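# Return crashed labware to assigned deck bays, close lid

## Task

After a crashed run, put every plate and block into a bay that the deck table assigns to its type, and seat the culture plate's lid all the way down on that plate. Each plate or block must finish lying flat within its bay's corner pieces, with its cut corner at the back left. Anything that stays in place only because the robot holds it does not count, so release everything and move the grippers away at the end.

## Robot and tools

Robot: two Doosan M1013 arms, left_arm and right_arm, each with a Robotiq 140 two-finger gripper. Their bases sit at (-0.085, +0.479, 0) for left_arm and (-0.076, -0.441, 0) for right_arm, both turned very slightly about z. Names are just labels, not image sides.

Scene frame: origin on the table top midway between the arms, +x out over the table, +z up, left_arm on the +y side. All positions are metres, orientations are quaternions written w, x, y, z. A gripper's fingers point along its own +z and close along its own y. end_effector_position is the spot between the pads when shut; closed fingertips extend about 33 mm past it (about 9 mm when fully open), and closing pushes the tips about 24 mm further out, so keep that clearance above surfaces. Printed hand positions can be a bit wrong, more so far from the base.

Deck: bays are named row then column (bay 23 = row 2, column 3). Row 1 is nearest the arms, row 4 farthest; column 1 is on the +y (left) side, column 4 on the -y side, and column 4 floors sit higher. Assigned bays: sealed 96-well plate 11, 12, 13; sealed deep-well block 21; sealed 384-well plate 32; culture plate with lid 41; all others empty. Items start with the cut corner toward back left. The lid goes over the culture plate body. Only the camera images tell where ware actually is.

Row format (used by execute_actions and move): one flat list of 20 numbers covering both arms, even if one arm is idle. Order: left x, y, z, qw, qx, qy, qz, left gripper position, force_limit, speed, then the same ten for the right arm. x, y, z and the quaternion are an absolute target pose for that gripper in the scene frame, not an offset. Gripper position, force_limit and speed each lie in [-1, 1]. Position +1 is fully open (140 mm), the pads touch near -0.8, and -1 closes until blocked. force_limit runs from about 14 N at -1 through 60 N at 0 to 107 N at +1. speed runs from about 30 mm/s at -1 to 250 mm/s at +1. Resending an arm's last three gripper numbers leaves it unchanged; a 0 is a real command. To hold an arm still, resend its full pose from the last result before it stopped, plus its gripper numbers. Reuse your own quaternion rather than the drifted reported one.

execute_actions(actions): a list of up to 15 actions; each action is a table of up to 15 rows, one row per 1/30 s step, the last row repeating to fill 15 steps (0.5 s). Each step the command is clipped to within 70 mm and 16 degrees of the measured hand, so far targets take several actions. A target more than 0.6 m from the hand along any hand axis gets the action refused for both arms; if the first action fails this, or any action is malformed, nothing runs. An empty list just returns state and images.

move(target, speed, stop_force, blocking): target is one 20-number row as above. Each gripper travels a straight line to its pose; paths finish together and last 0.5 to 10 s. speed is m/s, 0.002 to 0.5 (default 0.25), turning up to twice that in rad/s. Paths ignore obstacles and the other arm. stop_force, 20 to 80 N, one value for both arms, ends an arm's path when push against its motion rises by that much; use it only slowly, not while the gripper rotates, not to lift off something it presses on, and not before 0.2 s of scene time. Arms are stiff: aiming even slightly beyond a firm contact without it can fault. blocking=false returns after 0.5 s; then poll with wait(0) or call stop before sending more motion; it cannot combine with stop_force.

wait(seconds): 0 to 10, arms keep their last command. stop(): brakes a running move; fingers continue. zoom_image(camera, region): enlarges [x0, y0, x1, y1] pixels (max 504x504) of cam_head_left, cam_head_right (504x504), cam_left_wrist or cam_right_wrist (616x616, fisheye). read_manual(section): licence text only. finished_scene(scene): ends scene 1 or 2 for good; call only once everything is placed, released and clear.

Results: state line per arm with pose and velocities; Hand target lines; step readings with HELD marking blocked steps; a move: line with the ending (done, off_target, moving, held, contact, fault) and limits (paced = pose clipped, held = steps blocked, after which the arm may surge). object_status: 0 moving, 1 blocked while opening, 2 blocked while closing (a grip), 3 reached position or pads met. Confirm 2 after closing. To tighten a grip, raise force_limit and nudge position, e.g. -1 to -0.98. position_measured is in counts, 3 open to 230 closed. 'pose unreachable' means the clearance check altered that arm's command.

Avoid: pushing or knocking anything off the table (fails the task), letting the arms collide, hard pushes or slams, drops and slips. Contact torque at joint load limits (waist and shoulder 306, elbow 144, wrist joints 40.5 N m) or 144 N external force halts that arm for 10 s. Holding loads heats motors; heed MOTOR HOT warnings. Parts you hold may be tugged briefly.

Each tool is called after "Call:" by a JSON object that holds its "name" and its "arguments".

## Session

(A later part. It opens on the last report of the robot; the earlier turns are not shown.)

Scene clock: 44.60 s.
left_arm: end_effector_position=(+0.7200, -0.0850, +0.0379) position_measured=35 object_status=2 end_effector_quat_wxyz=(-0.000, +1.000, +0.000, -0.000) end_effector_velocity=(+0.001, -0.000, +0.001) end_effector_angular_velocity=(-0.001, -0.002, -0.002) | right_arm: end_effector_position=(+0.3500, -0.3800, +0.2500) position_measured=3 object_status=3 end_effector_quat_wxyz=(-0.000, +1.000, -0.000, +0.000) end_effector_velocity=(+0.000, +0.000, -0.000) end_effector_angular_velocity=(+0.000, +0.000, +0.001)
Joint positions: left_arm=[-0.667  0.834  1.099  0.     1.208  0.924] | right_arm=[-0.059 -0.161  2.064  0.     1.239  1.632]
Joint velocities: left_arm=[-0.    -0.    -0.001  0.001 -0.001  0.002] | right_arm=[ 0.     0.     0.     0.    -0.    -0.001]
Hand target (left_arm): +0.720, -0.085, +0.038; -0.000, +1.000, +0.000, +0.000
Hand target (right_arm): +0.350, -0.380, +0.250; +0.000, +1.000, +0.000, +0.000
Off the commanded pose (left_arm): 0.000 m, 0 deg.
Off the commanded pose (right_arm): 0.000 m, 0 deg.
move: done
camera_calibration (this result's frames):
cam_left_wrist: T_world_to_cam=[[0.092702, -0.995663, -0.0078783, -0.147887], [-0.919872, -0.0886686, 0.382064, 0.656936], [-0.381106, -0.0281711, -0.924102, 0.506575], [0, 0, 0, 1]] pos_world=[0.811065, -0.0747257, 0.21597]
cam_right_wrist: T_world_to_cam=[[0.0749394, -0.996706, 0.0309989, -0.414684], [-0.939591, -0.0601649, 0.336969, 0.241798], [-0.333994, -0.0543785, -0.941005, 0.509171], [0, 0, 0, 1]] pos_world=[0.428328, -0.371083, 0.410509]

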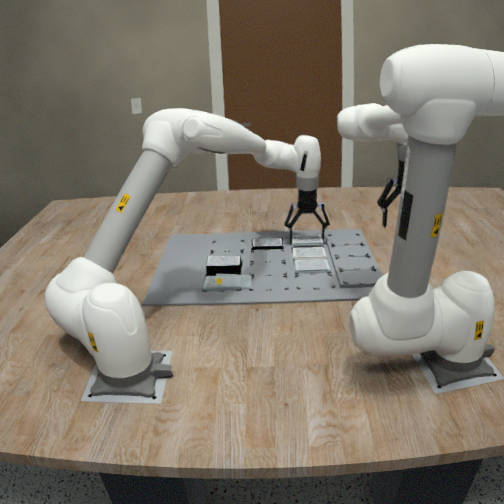

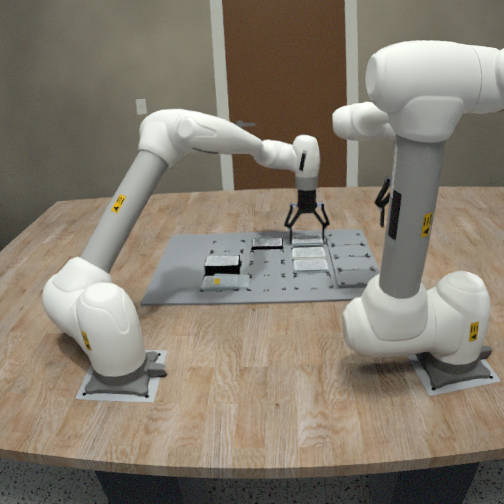

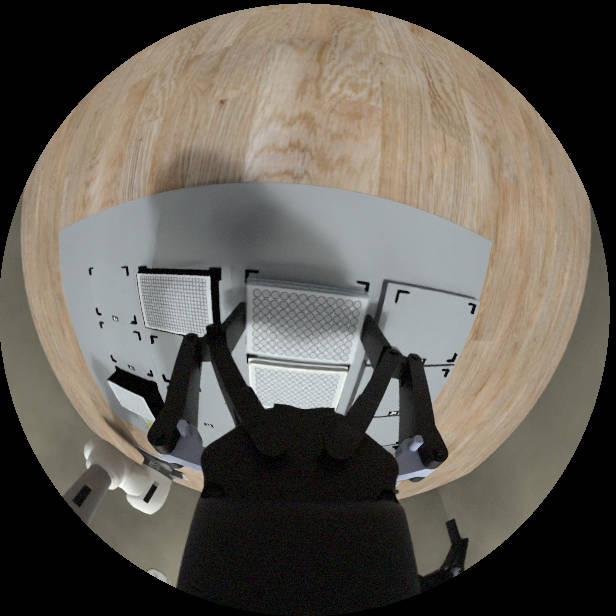

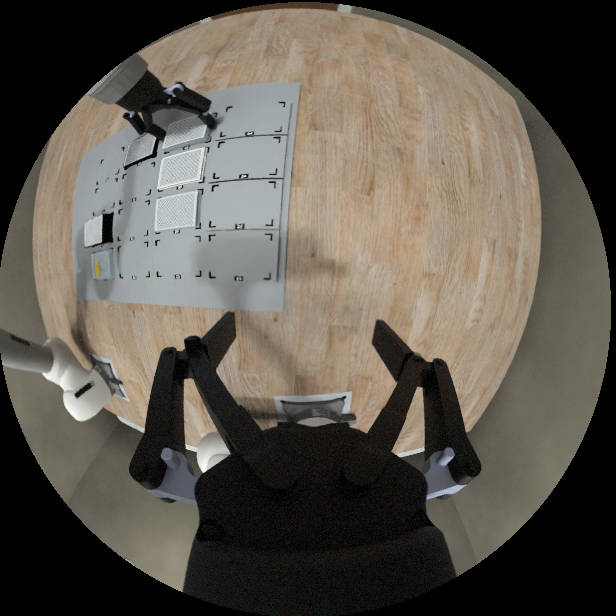

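Call:
{"name": "move", "arguments": {"target": [0.724,-0.085,0.033,0,1,0,0,-1,0,-0.5,0.35,-0.38,0.25,0,1,0,0,1,0,0.5], "speed": 0.01}}

Call:
{"name": "zoom_image", "arguments": {"camera": "cam_left_wrist", "region": [230,255,390,345]}}

Scene clock: 45.73 s.
left_arm: end_effector_position=(+0.7240, -0.0850, +0.0330) position_measured=35 object_status=2 end_effector_quat_wxyz=(-0.000, +1.000, -0.000, +0.000) end_effector_velocity=(-0.000, -0.000, -0.002) end_effector_angular_velocity=(+0.000, +0.002, +0.001) | right_arm: end_effector_position=(+0.3500, -0.3800, +0.2500) position_measured=3 object_status=3 end_effector_quat_wxyz=(-0.000, +1.000, +0.000, +0.000) end_effector_velocity=(+0.000, -0.000, -0.000) end_effector_angular_velocity=(+0.000, -0.000, -0.002)
Joint positions: left_arm=[-0.665  0.843  1.092  0.     1.206  0.927] | right_arm=[-0.059 -0.161  2.064  0.     1.239  1.632]
Joint velocities: left_arm=[ 0.     0.001  0.    -0.001  0.     0.   ] | right_arm=[-0.001 -0.     0.     0.    -0.     0.   ]
Hand target (left_arm): +0.724, -0.085, +0.033; +0.000, +1.000, +0.000, +0.000
Hand target (right_arm): +0.350, -0.380, +0.250; -0.000, +1.000, +0.000, +0.000
Off the commanded pose (left_arm): 0.000 m, 0 deg.
Off the commanded pose (right_arm): 0.000 m, 0 deg.
move: done
camera_calibration (this result's frames):
cam_left_wrist: T_world_to_cam=[[0.0925874, -0.995674, -0.00781281, -0.148253], [-0.919912, -0.0885397, 0.381999, 0.662575], [-0.381038, -0.0281811, -0.92413, 0.503512], [0, 0, 0, 1]] pos_world=[0.815094, -0.0747579, 0.21105]
cam_right_wrist: T_world_to_cam=[[0.0749402, -0.996706, 0.0309987, -0.414684], [-0.939591, -0.0601658, 0.336969, 0.241798], [-0.333994, -0.0543787, -0.941005, 0.509171], [0, 0, 0, 1]] pos_world=[0.428328, -0.371082, 0.410509]

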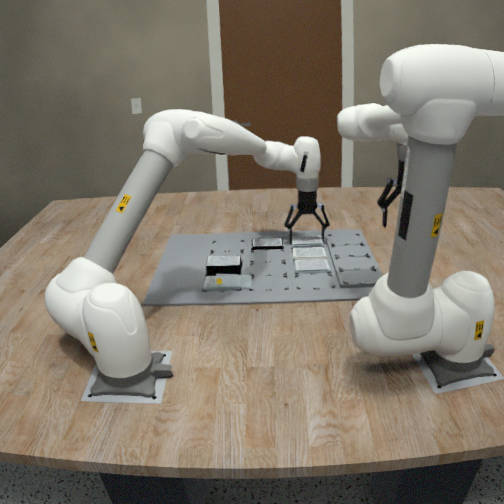

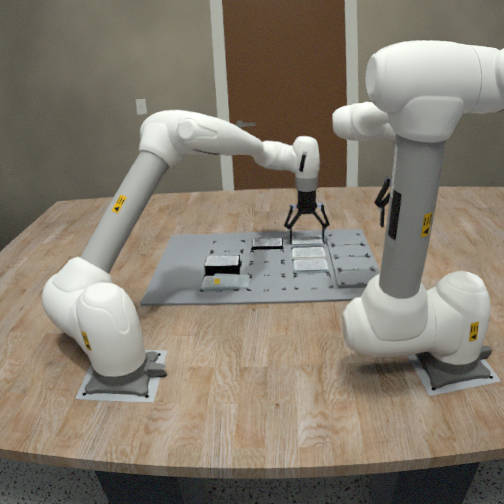

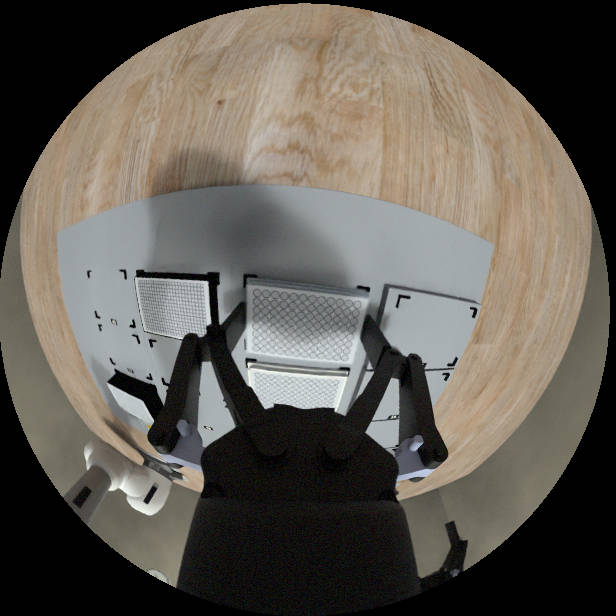

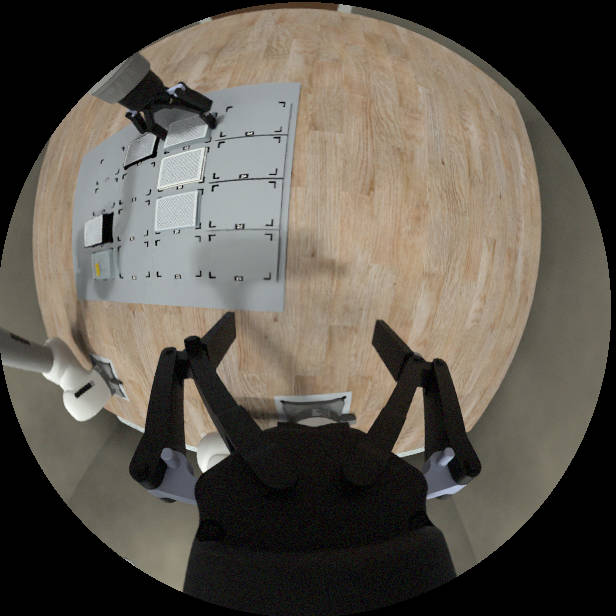

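Region (230, 255, 390, 345) of cam_left_wrist's 616x616 image, scaled by 3.150, with more detail than that image has; it fills the top 284 rows of this view, and the rest is white.

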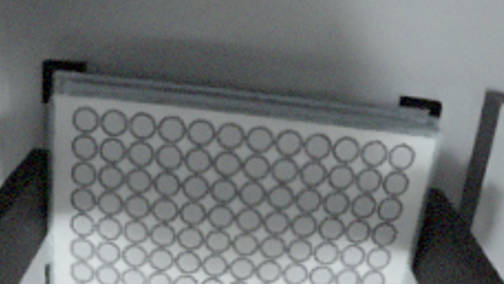

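Call:
{"name": "move", "arguments": {"target": [0.7227,-0.0843,0.033,0,1,0,0,-1,0,-0.5,0.35,-0.38,0.25,0,1,0,0,1,0,0.5], "speed": 0.005}}

Call:
{"name": "move", "arguments": {"target": [0.7227,-0.0843,0.020,0,1,0,0,-1,0,-0.5,0.35,-0.38,0.25,0,1,0,0,1,0,0.5], "speed": 0.005, "stop_force": 20}}

Call:
{"name": "zoom_image", "arguments": {"camera": "cam_left_wrist", "region": [230,255,390,345]}}

Scene clock: 46.90 s.
left_arm: end_effector_position=(+0.7227, -0.0843, +0.0330) position_measured=35 object_status=2 end_effector_quat_wxyz=(-0.000, +1.000, -0.000, +0.000) end_effector_velocity=(+0.001, +0.001, -0.000) end_effector_angular_velocity=(+0.002, -0.001, +0.001) | right_arm: end_effector_position=(+0.3500, -0.3800, +0.2500) position_measured=3 object_status=3 end_effector_quat_wxyz=(-0.000, +1.000, +0.000, +0.000) end_effector_velocity=(-0.000, -0.000, +0.000) end_effector_angular_velocity=(-0.000, +0.001, -0.001)
Joint positions: left_arm=[-0.665  0.841  1.097  0.     1.204  0.927] | right_arm=[-0.059 -0.161  2.064  0.     1.239  1.632]
Joint velocities: left_arm=[ 0.     0.    -0.     0.002  0.    -0.001] | right_arm=[-0.    -0.     0.    -0.     0.001  0.   ]
Hand target (left_arm): +0.723, -0.084, +0.033; -0.000, +1.000, +0.000, +0.000
Hand target (right_arm): +0.350, -0.380, +0.250; -0.000, +1.000, +0.000, +0.000
Off the commanded pose (left_arm): 0.000 m, 0 deg.
Off the commanded pose (right_arm): 0.000 m, 0 deg.
move: done
camera_calibration (this result's frames):
cam_left_wrist: T_world_to_cam=[[0.0924116, -0.99569, -0.00782508, -0.147272], [-0.919922, -0.0883816, 0.382011, 0.66149], [-0.381056, -0.0281038, -0.924125, 0.503064], [0, 0, 0, 1]] pos_world=[0.813825, -0.0740359, 0.211045]
cam_right_wrist: T_world_to_cam=[[0.0749403, -0.996706, 0.0309987, -0.414684], [-0.939591, -0.0601658, 0.336969, 0.241798], [-0.333994, -0.0543787, -0.941005, 0.509171], [0, 0, 0, 1]] pos_world=[0.428328, -0.371082, 0.410509]

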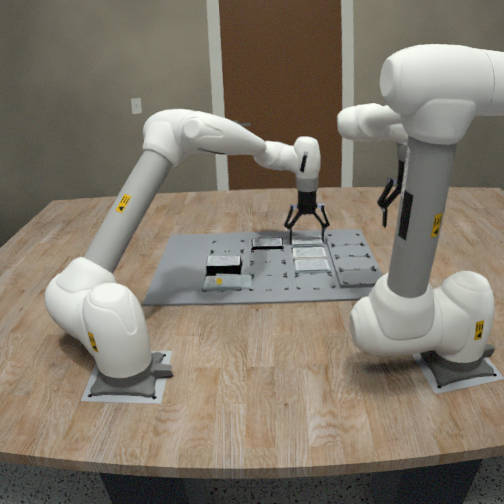

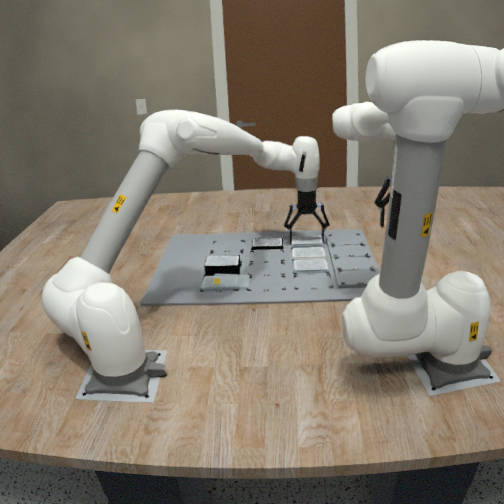

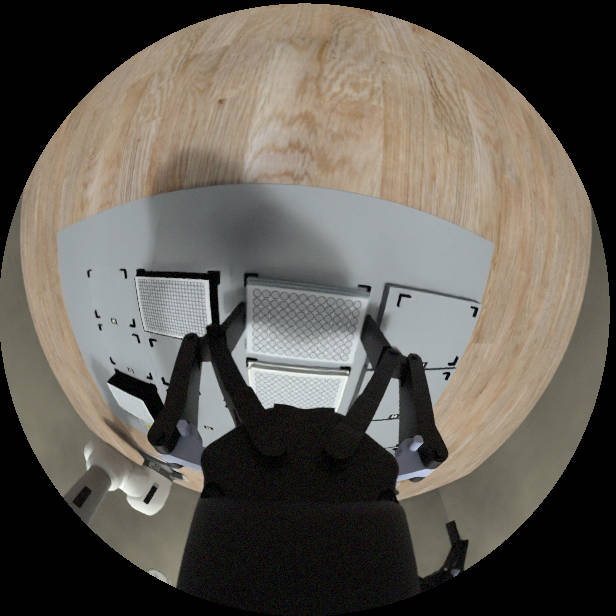

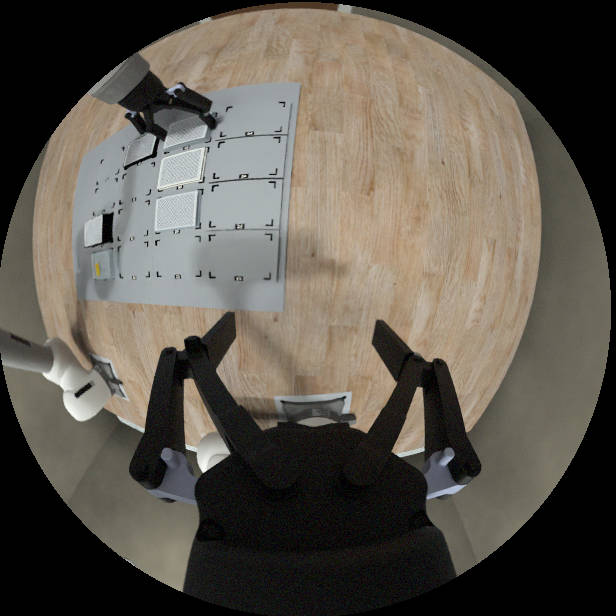

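Scene clock: 48.37 s.
left_arm: end_effector_position=(+0.7228, -0.0843, +0.0272) position_measured=35 object_status=2 end_effector_quat_wxyz=(+0.000, +1.000, -0.000, +0.000) end_effector_velocity=(-0.001, +0.000, -0.000) end_effector_angular_velocity=(+0.001, +0.003, -0.000) | right_arm: end_effector_position=(+0.3500, -0.3800, +0.2500) position_measured=3 object_status=3 end_effector_quat_wxyz=(-0.000, +1.000, +0.000, +0.000) end_effector_velocity=(-0.000, +0.000, -0.000) end_effector_angular_velocity=(+0.000, +0.001, -0.000)
Joint positions: left_arm=[-0.665  0.844  1.101  0.     1.196  0.927] | right_arm=[-0.059 -0.161  2.064  0.     1.239  1.632]
Joint velocities: left_arm=[ 0.     0.    -0.001 -0.001  0.003  0.   ] | right_arm=[ 0.     0.    -0.     0.     0.001  0.   ]
Hand target (left_arm): +0.723, -0.084, +0.027; +0.000, +1.000, -0.000, +0.000
Hand target (right_arm): +0.350, -0.380, +0.250; -0.000, +1.000, +0.000, +0.000
Off the commanded pose (left_arm): 0.007 m, 0 deg.
Off the commanded pose (right_arm): 0.000 m, 0 deg.
move: contact (left_arm)
camera_calibration (this result's frames):
cam_left_wrist: T_world_to_cam=[[0.0925424, -0.995679, -0.0076955, -0.147452], [-0.919969, -0.0884571, 0.381879, 0.663752], [-0.38091, -0.0282604, -0.92418, 0.497636], [0, 0, 0, 1]] pos_world=[0.813831, -0.0740377, 0.205298]
cam_right_wrist: T_world_to_cam=[[0.0749402, -0.996706, 0.0309988, -0.414684], [-0.939591, -0.0601657, 0.336969, 0.241798], [-0.333994, -0.0543787, -0.941005, 0.509171], [0, 0, 0, 1]] pos_world=[0.428328, -0.371082, 0.410509]

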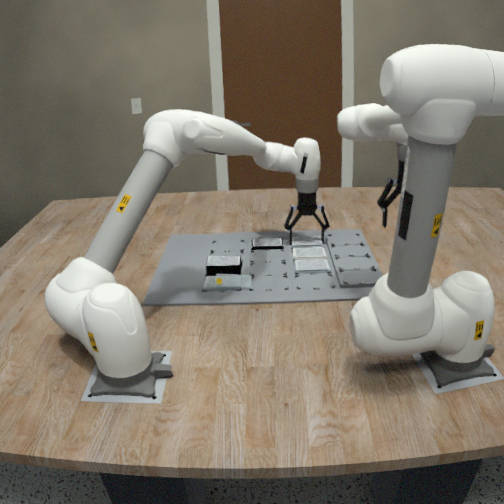

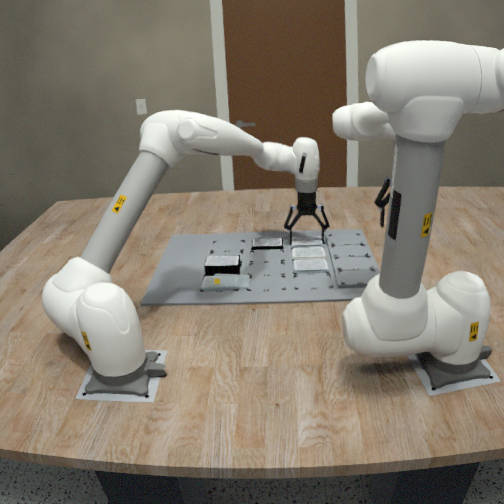

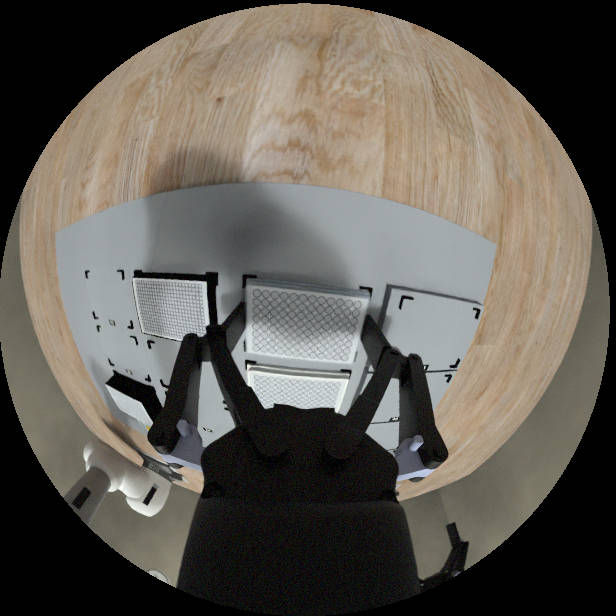

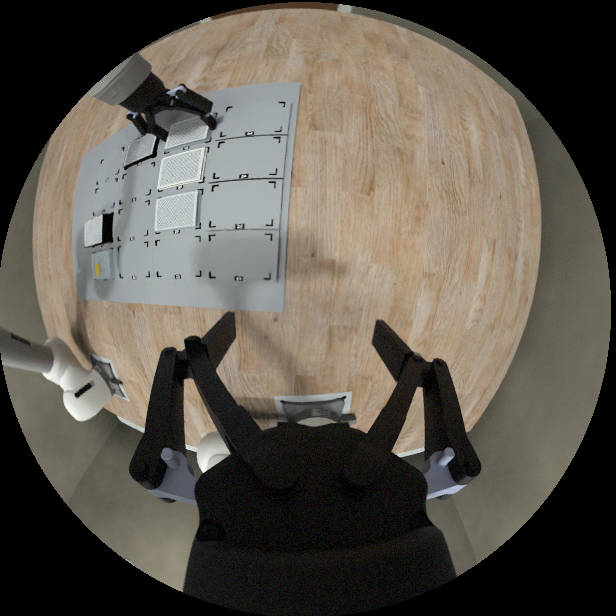

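Region (230, 255, 390, 345) of cam_left_wrist's 616x616 image, scaled by 3.150, with more detail than that image has; it fills the top 284 rows of this view, and the rest is white.

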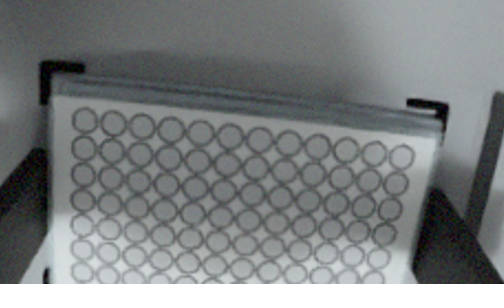

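Seated at 0.027. Release, lift, go to the lid.

Call:
{"name": "move", "arguments": {"target": [0.7228,-0.0843,0.0275,0,1,0,0,1,0,-0.8,0.35,-0.38,0.25,0,1,0,0,1,0,0.5]}}

Call:
{"name": "move", "arguments": {"target": [0.7228,-0.0843,0.08,0,1,0,0,1,0,-0.8,0.35,-0.38,0.25,0,1,0,0,1,0,0.5], "speed": 0.05}}

Call:
{"name": "move", "arguments": {"target": [0.40,0.215,0.11,0,0.7071,0.7071,0,0.4,-0.5,0,0.35,-0.38,0.25,0,1,0,0,1,0,0.5], "speed": 0.25}}

Call:
{"name": "zoom_image", "arguments": {"camera": "cam_left_wrist", "region": [180,160,440,400]}}

Call:
{"name": "zoom_image", "arguments": {"camera": "cam_head_left", "region": [170,220,350,310]}}

Scene clock: 49.50 s.
left_arm: end_effector_position=(+0.7228, -0.0843, +0.0275) position_measured=3 object_status=3 end_effector_quat_wxyz=(-0.000, +1.000, -0.000, +0.000) end_effector_velocity=(-0.001, -0.000, -0.001) end_effector_angular_velocity=(+0.001, +0.002, -0.001) | right_arm: end_effector_position=(+0.3500, -0.3800, +0.2500) position_measured=3 object_status=3 end_effector_quat_wxyz=(-0.000, +1.000, +0.000, +0.000) end_effector_velocity=(-0.000, +0.000, -0.000) end_effector_angular_velocity=(+0.000, +0.001, -0.000)
Joint positions: left_arm=[-0.665  0.844  1.101  0.     1.197  0.927] | right_arm=[-0.059 -0.161  2.064  0.     1.239  1.632]
Joint velocities: left_arm=[-0.     0.001 -0.    -0.     0.001  0.001] | right_arm=[-0.  0.  0.  0.  0.  0.]
Hand target (left_arm): +0.723, -0.084, +0.027; -0.000, +1.000, -0.000, +0.000
Hand target (right_arm): +0.350, -0.380, +0.250; -0.000, +1.000, +0.000, +0.000
Off the commanded pose (left_arm): 0.000 m, 0 deg.
Off the commanded pose (right_arm): 0.000 m, 0 deg.
move: done
camera_calibration (this result's frames):
cam_left_wrist: T_world_to_cam=[[0.0925244, -0.99568, -0.00780433, -0.14747], [-0.919921, -0.0884786, 0.38199, 0.663616], [-0.38103, -0.028164, -0.924134, 0.498004], [0, 0, 0, 1]] pos_world=[0.813873, -0.0740918, 0.205577]
cam_right_wrist: T_world_to_cam=[[0.0749401, -0.996706, 0.0309988, -0.414684], [-0.939591, -0.0601656, 0.336969, 0.241798], [-0.333994, -0.0543787, -0.941005, 0.509171], [0, 0, 0, 1]] pos_world=[0.428328, -0.371082, 0.410509]

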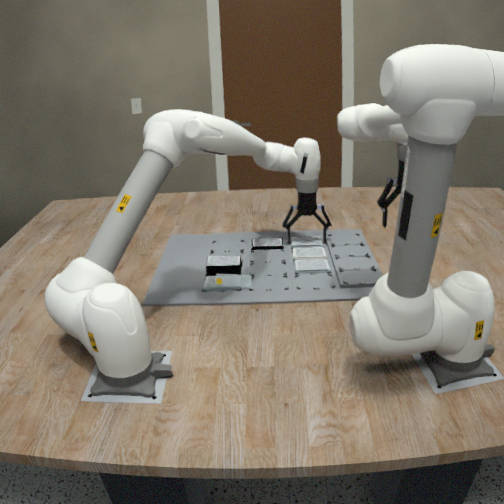

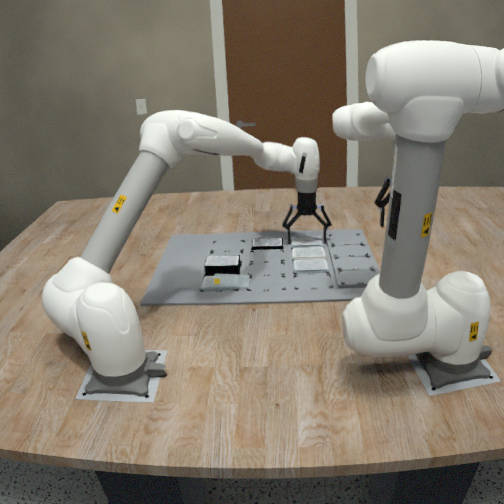

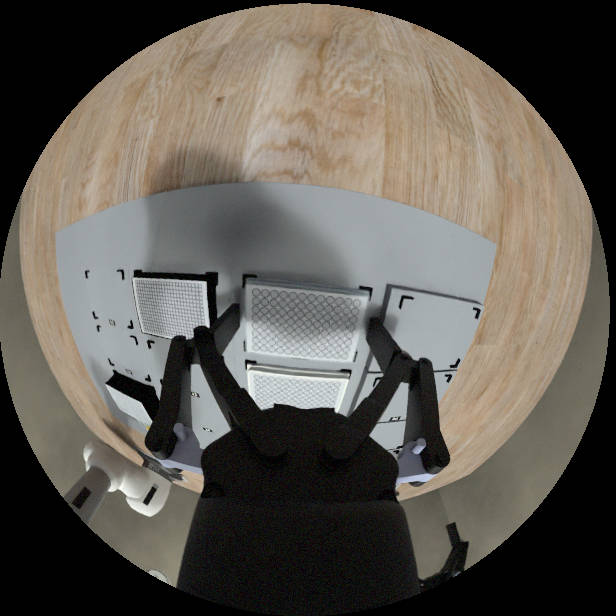

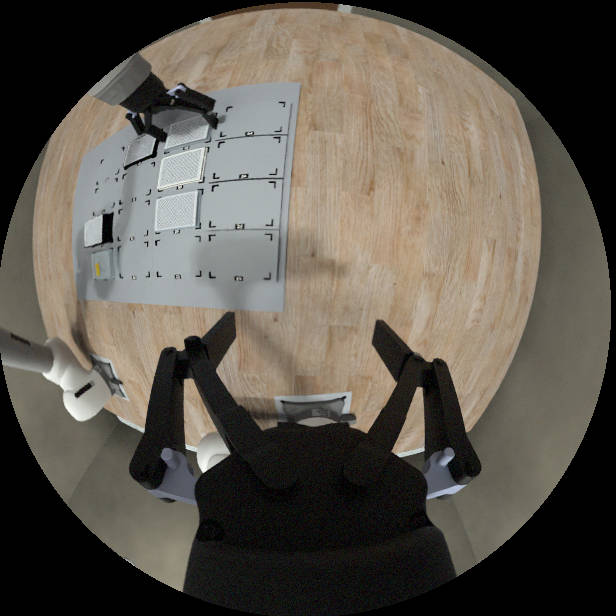

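Scene clock: 50.83 s.
left_arm: end_effector_position=(+0.7228, -0.0844, +0.0801) position_measured=3 object_status=3 end_effector_quat_wxyz=(+0.000, +1.000, -0.000, +0.000) end_effector_velocity=(+0.000, +0.000, -0.000) end_effector_angular_velocity=(+0.000, -0.000, +0.000) | right_arm: end_effector_position=(+0.3500, -0.3800, +0.2500) position_measured=3 object_status=3 end_effector_quat_wxyz=(-0.000, +1.000, +0.000, +0.000) end_effector_velocity=(-0.000, +0.000, -0.000) end_effector_angular_velocity=(-0.000, +0.001, +0.001)
Joint positions: left_arm=[-0.665  0.812  1.06  -0.     1.269  0.927] | right_arm=[-0.059 -0.161  2.064  0.     1.239  1.632]
Joint velocities: left_arm=[ 0.     0.     0.001  0.    -0.001 -0.   ] | right_arm=[ 0.001  0.     0.    -0.     0.001 -0.   ]
Hand target (left_arm): +0.723, -0.084, +0.080; +0.000, +1.000, -0.000, -0.000
Hand target (right_arm): +0.350, -0.380, +0.250; -0.000, +1.000, +0.000, +0.000
Off the commanded pose (left_arm): 0.000 m, 0 deg.
Off the commanded pose (right_arm): 0.000 m, 0 deg.
move: done
camera_calibration (this result's frames):
cam_left_wrist: T_world_to_cam=[[0.092548, -0.995679, -0.00767981, -0.147143], [-0.919937, -0.088454, 0.381958, 0.643562], [-0.380986, -0.0282845, -0.924148, 0.546593], [0, 0, 0, 1]] pos_world=[0.813898, -0.0741218, 0.258189]
cam_right_wrist: T_world_to_cam=[[0.0749402, -0.996706, 0.0309989, -0.414684], [-0.939591, -0.0601657, 0.336969, 0.241798], [-0.333994, -0.0543788, -0.941005, 0.509171], [0, 0, 0, 1]] pos_world=[0.428328, -0.371082, 0.410509]

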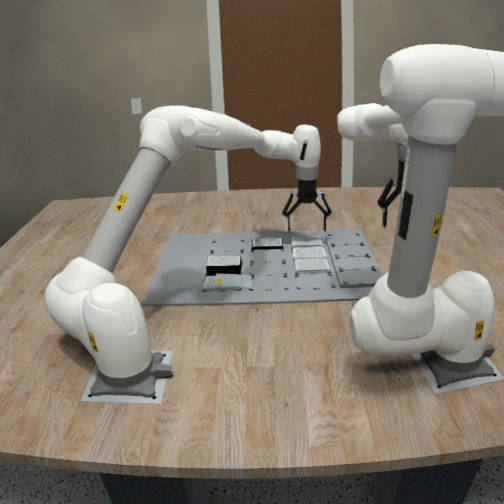

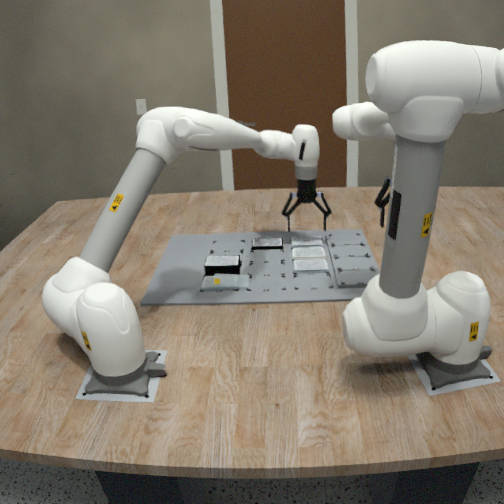

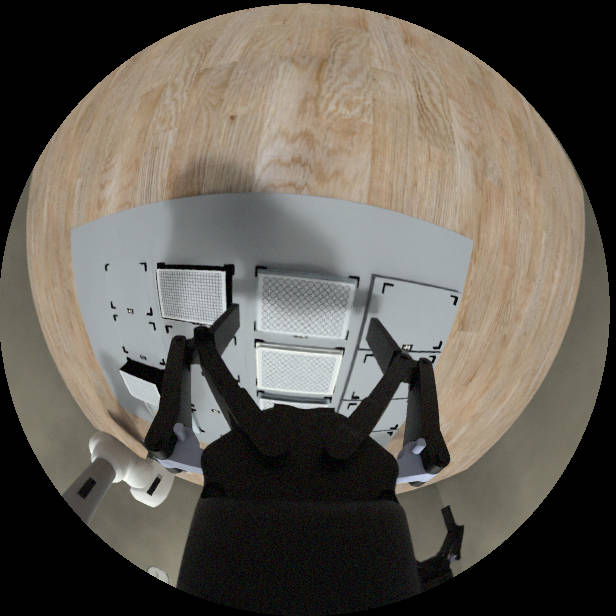

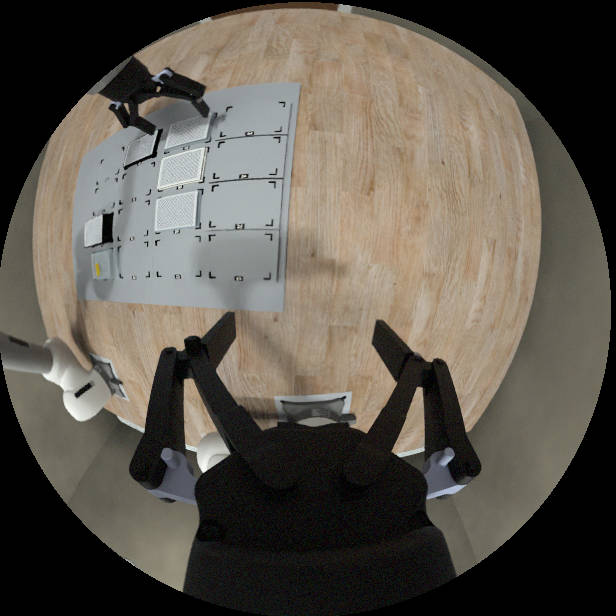

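Scene clock: 54.33 s.
left_arm: end_effector_position=(+0.4006, +0.2153, +0.1106) position_measured=78 object_status=3 end_effector_quat_wxyz=(+0.000, +0.707, +0.707, +0.000) end_effector_velocity=(-0.001, +0.001, -0.000) end_effector_angular_velocity=(+0.002, +0.000, -0.001) | right_arm: end_effector_position=(+0.3500, -0.3800, +0.2500) position_measured=3 object_status=3 end_effector_quat_wxyz=(-0.000, +1.000, +0.000, +0.000) end_effector_velocity=(-0.000, +0.000, +0.000) end_effector_angular_velocity=(+0.000, +0.001, -0.001)
Joint positions: left_arm=[-0.581  0.153  2.033  0.     0.956 -0.561] | right_arm=[-0.059 -0.161  2.064 -0.     1.239  1.632]
Joint velocities: left_arm=[-0.    -0.     0.001  0.002  0.001 -0.001] | right_arm=[ 0.001 -0.    -0.     0.     0.001  0.001]
Hand target (left_arm): +0.401, +0.215, +0.111; +0.000, +0.707, +0.707, +0.000
Hand target (right_arm): +0.350, -0.380, +0.250; -0.000, +1.000, +0.000, +0.000
Off the commanded pose (left_arm): 0.001 m, 0 deg.
Off the commanded pose (right_arm): 0.000 m, 0 deg.
move: done
camera_calibration (this result's frames):
cam_left_wrist: T_world_to_cam=[[0.995635, 0.0930185, -0.00770015, -0.414875], [0.0888937, -0.919858, 0.382046, 0.136904], [0.0284543, -0.381063, -0.924111, 0.372414], [0, 0, 0, 1]] pos_world=[0.390298, 0.306436, 0.288654]
cam_right_wrist: T_world_to_cam=[[0.0749401, -0.996706, 0.030999, -0.414684], [-0.939591, -0.0601656, 0.336969, 0.241798], [-0.333994, -0.0543789, -0.941005, 0.509171], [0, 0, 0, 1]] pos_world=[0.428328, -0.371082, 0.410509]

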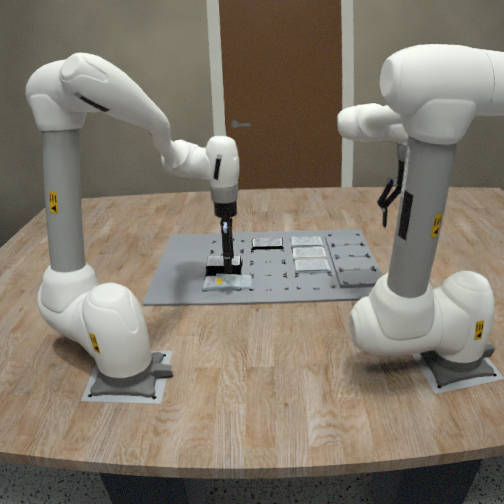

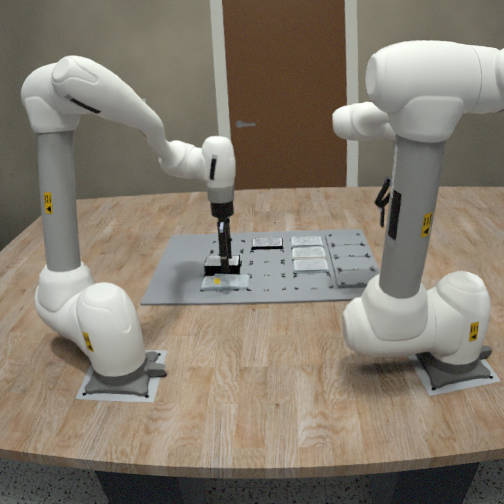

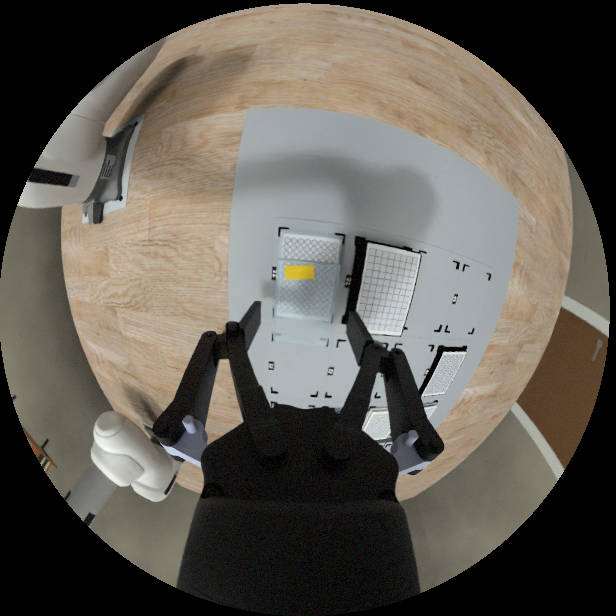

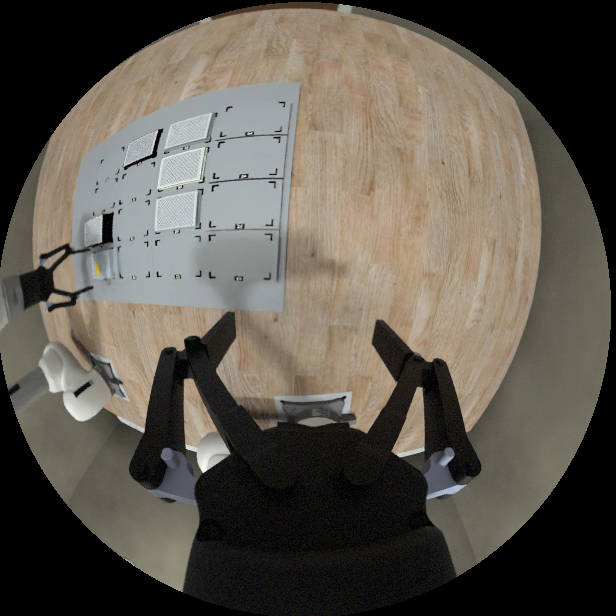

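Region (180, 160, 440, 400) of cam_left_wrist's 616x616 image, scaled by 1.938, with more detail than that image has; it fills the top 465 rows of this view, and the rest is white.

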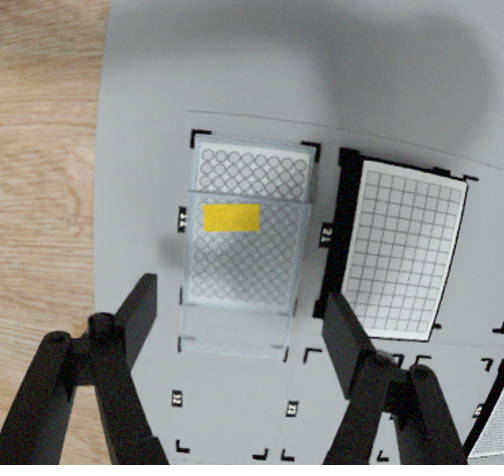

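Region (170, 220, 350, 310) of cam_head_left's 504x504 image, scaled by 2.800, with more detail than that image has.

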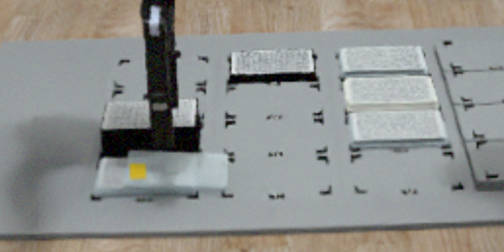

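Call:
{"name": "move", "arguments": {"target": [0.398,0.212,0.08,-0.0247,0.7067,0.7067,0.0247,0.3,-0.5,0,0.35,-0.38,0.25,0,1,0,0,1,0,0.5], "speed": 0.04}}

Call:
{"name": "zoom_image", "arguments": {"camera": "cam_left_wrist", "region": [200,200,420,400]}}

Scene clock: 55.83 s.
left_arm: end_effector_position=(+0.3979, +0.2120, +0.0799) position_measured=91 object_status=3 end_effector_quat_wxyz=(-0.025, +0.707, +0.707, +0.025) end_effector_velocity=(-0.000, +0.001, -0.000) end_effector_angular_velocity=(+0.001, +0.001, -0.001) | right_arm: end_effector_position=(+0.3500, -0.3800, +0.2500) position_measured=3 object_status=3 end_effector_quat_wxyz=(-0.000, +1.000, +0.000, +0.000) end_effector_velocity=(+0.000, -0.000, +0.000) end_effector_angular_velocity=(+0.000, -0.000, -0.000)
Joint positions: left_arm=[-0.623  0.202  2.041  0.071  0.939 -0.646] | right_arm=[-0.059 -0.161  2.064  0.     1.239  1.632]
Joint velocities: left_arm=[0.    0.    0.001 0.001 0.    0.001] | right_arm=[-0.001 -0.    -0.     0.    -0.    -0.   ]
Hand target (left_arm): +0.398, +0.212, +0.080; -0.025, +0.707, +0.707, +0.025
Hand target (right_arm): +0.350, -0.380, +0.250; -0.000, +1.000, +0.000, +0.000
Off the commanded pose (left_arm): 0.000 m, 0 deg.
Off the commanded pose (right_arm): 0.000 m, 0 deg.
move: done
camera_calibration (this result's frames):
cam_left_wrist: T_world_to_cam=[[0.995673, 0.0929163, -0.00129706, -0.412646], [0.0885397, -0.944352, 0.316796, 0.156342], [0.0282106, -0.31554, -0.948493, 0.331032], [0, 0, 0, 1]] pos_world=[0.387679, 0.290437, 0.263918]
cam_right_wrist: T_world_to_cam=[[0.0749403, -0.996706, 0.0309988, -0.414684], [-0.939591, -0.0601658, 0.336969, 0.241798], [-0.333994, -0.0543788, -0.941005, 0.509171], [0, 0, 0, 1]] pos_world=[0.428328, -0.371082, 0.410509]

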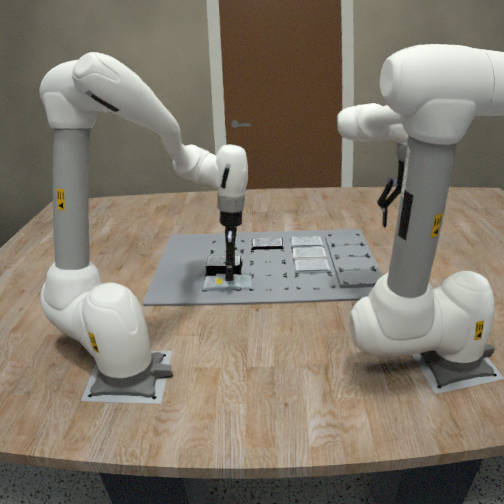

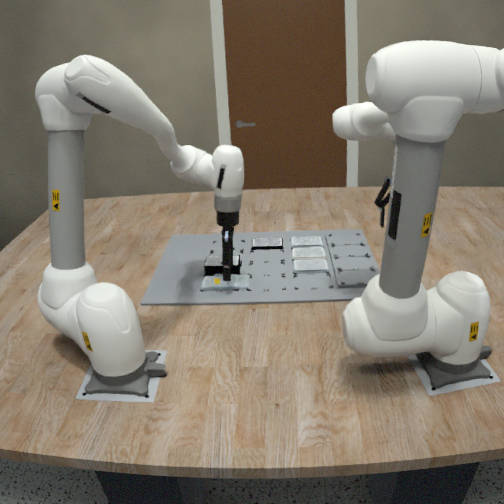

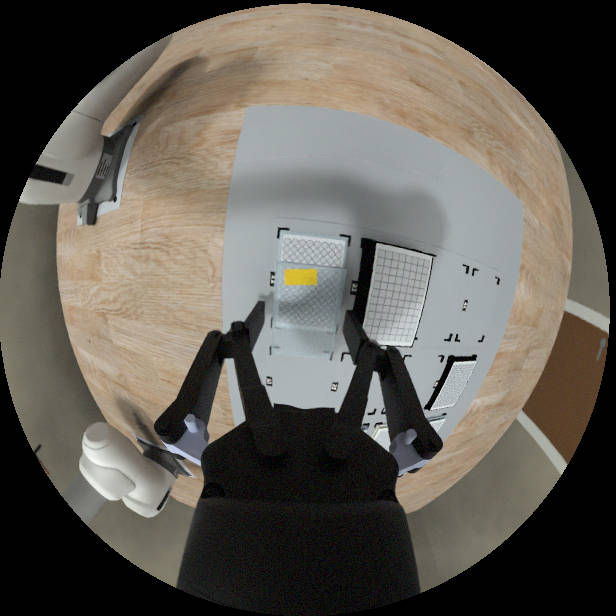

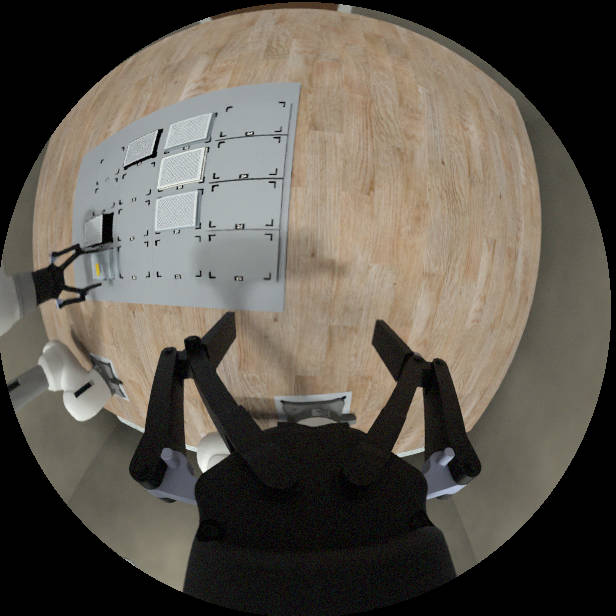

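Region (200, 200, 420, 400) of cam_left_wrist's 616x616 image, scaled by 2.291, with more detail than that image has; it fills the top 458 rows of this view, and the rest is white.

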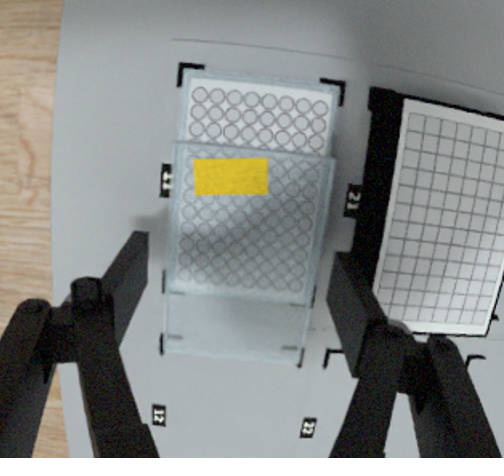

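Call:
{"name": "move", "arguments": {"target": [0.398,0.212,0.047,-0.0247,0.7067,0.7067,0.0247,0.3,-0.5,0,0.35,-0.38,0.25,0,1,0,0,1,0,0.5], "speed": 0.01, "stop_force": 20}}

Call:
{"name": "zoom_image", "arguments": {"camera": "cam_left_wrist", "region": [200,200,420,400]}}

Scene clock: 59.67 s.
left_arm: end_effector_position=(+0.3980, +0.2120, +0.0470) position_measured=91 object_status=3 end_effector_quat_wxyz=(-0.025, +0.707, +0.707, +0.025) end_effector_velocity=(-0.000, -0.000, +0.000) end_effector_angular_velocity=(-0.001, -0.001, -0.000) | right_arm: end_effector_position=(+0.3500, -0.3800, +0.2500) position_measured=3 object_status=3 end_effector_quat_wxyz=(-0.000, +1.000, +0.000, +0.000) end_effector_velocity=(+0.000, -0.000, -0.000) end_effector_angular_velocity=(-0.000, -0.000, -0.000)
Joint positions: left_arm=[-0.623  0.241  2.067  0.075  0.874 -0.652] | right_arm=[-0.059 -0.161  2.064  0.     1.239  1.632]
Joint velocities: left_arm=[-0.    -0.001  0.001 -0.001 -0.001  0.   ] | right_arm=[-0.  0.  0. -0. -0.  0.]
Hand target (left_arm): +0.398, +0.212, +0.047; -0.025, +0.707, +0.707, +0.025
Hand target (right_arm): +0.350, -0.380, +0.250; -0.000, +1.000, +0.000, +0.000
Off the commanded pose (left_arm): 0.000 m, 0 deg.
Off the commanded pose (right_arm): 0.000 m, 0 deg.
move: done
camera_calibration (this result's frames):
cam_left_wrist: T_world_to_cam=[[0.99567, 0.0929518, -0.00129867, -0.412758], [0.0885731, -0.944341, 0.316821, 0.166773], [0.0282227, -0.315564, -0.948484, 0.299777], [0, 0, 0, 1]] pos_world=[0.387738, 0.290456, 0.230961]
cam_right_wrist: T_world_to_cam=[[0.0749403, -0.996706, 0.0309989, -0.414684], [-0.939591, -0.0601658, 0.336969, 0.241798], [-0.333994, -0.0543788, -0.941005, 0.509171], [0, 0, 0, 1]] pos_world=[0.428328, -0.371082, 0.410509]

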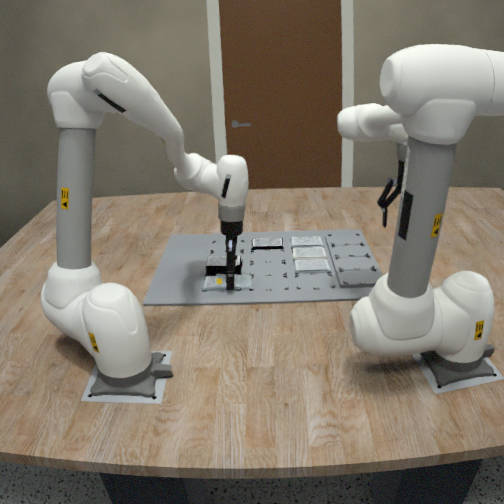

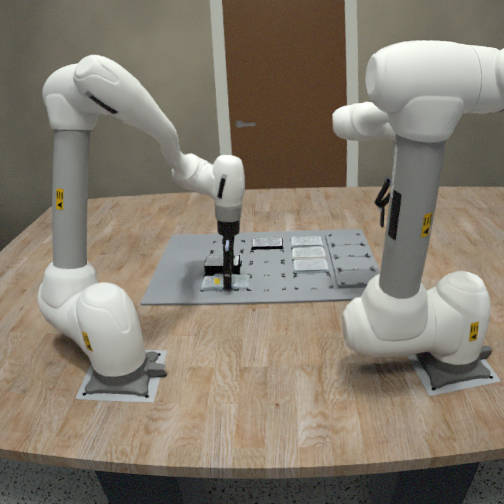

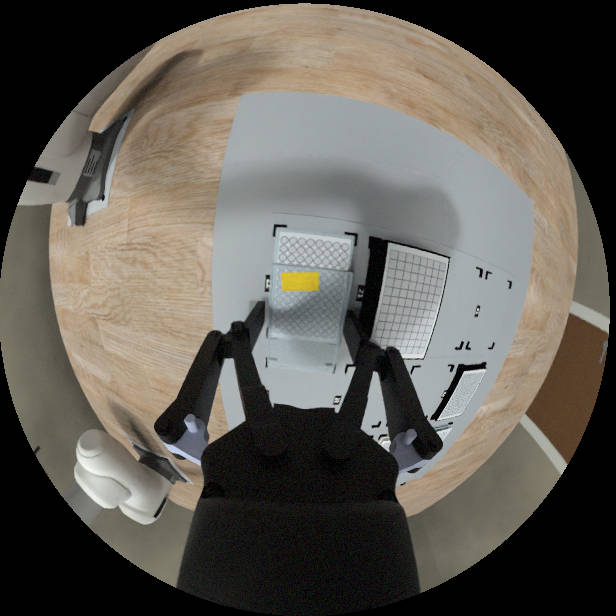

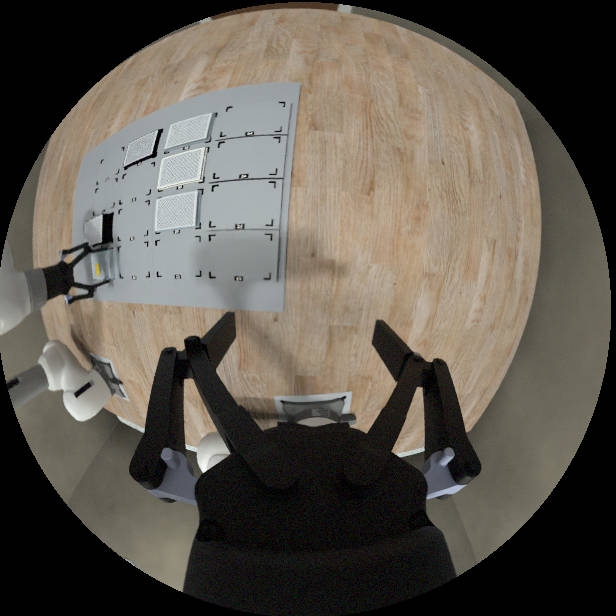

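Region (200, 200, 420, 400) of cam_left_wrist's 616x616 image, scaled by 2.291, with more detail than that image has; it fills the top 458 rows of this view, and the rest is white.

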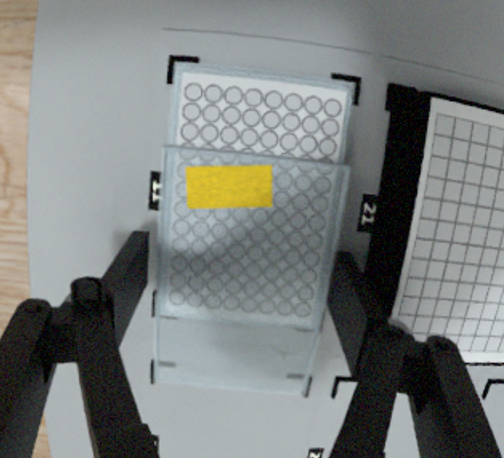

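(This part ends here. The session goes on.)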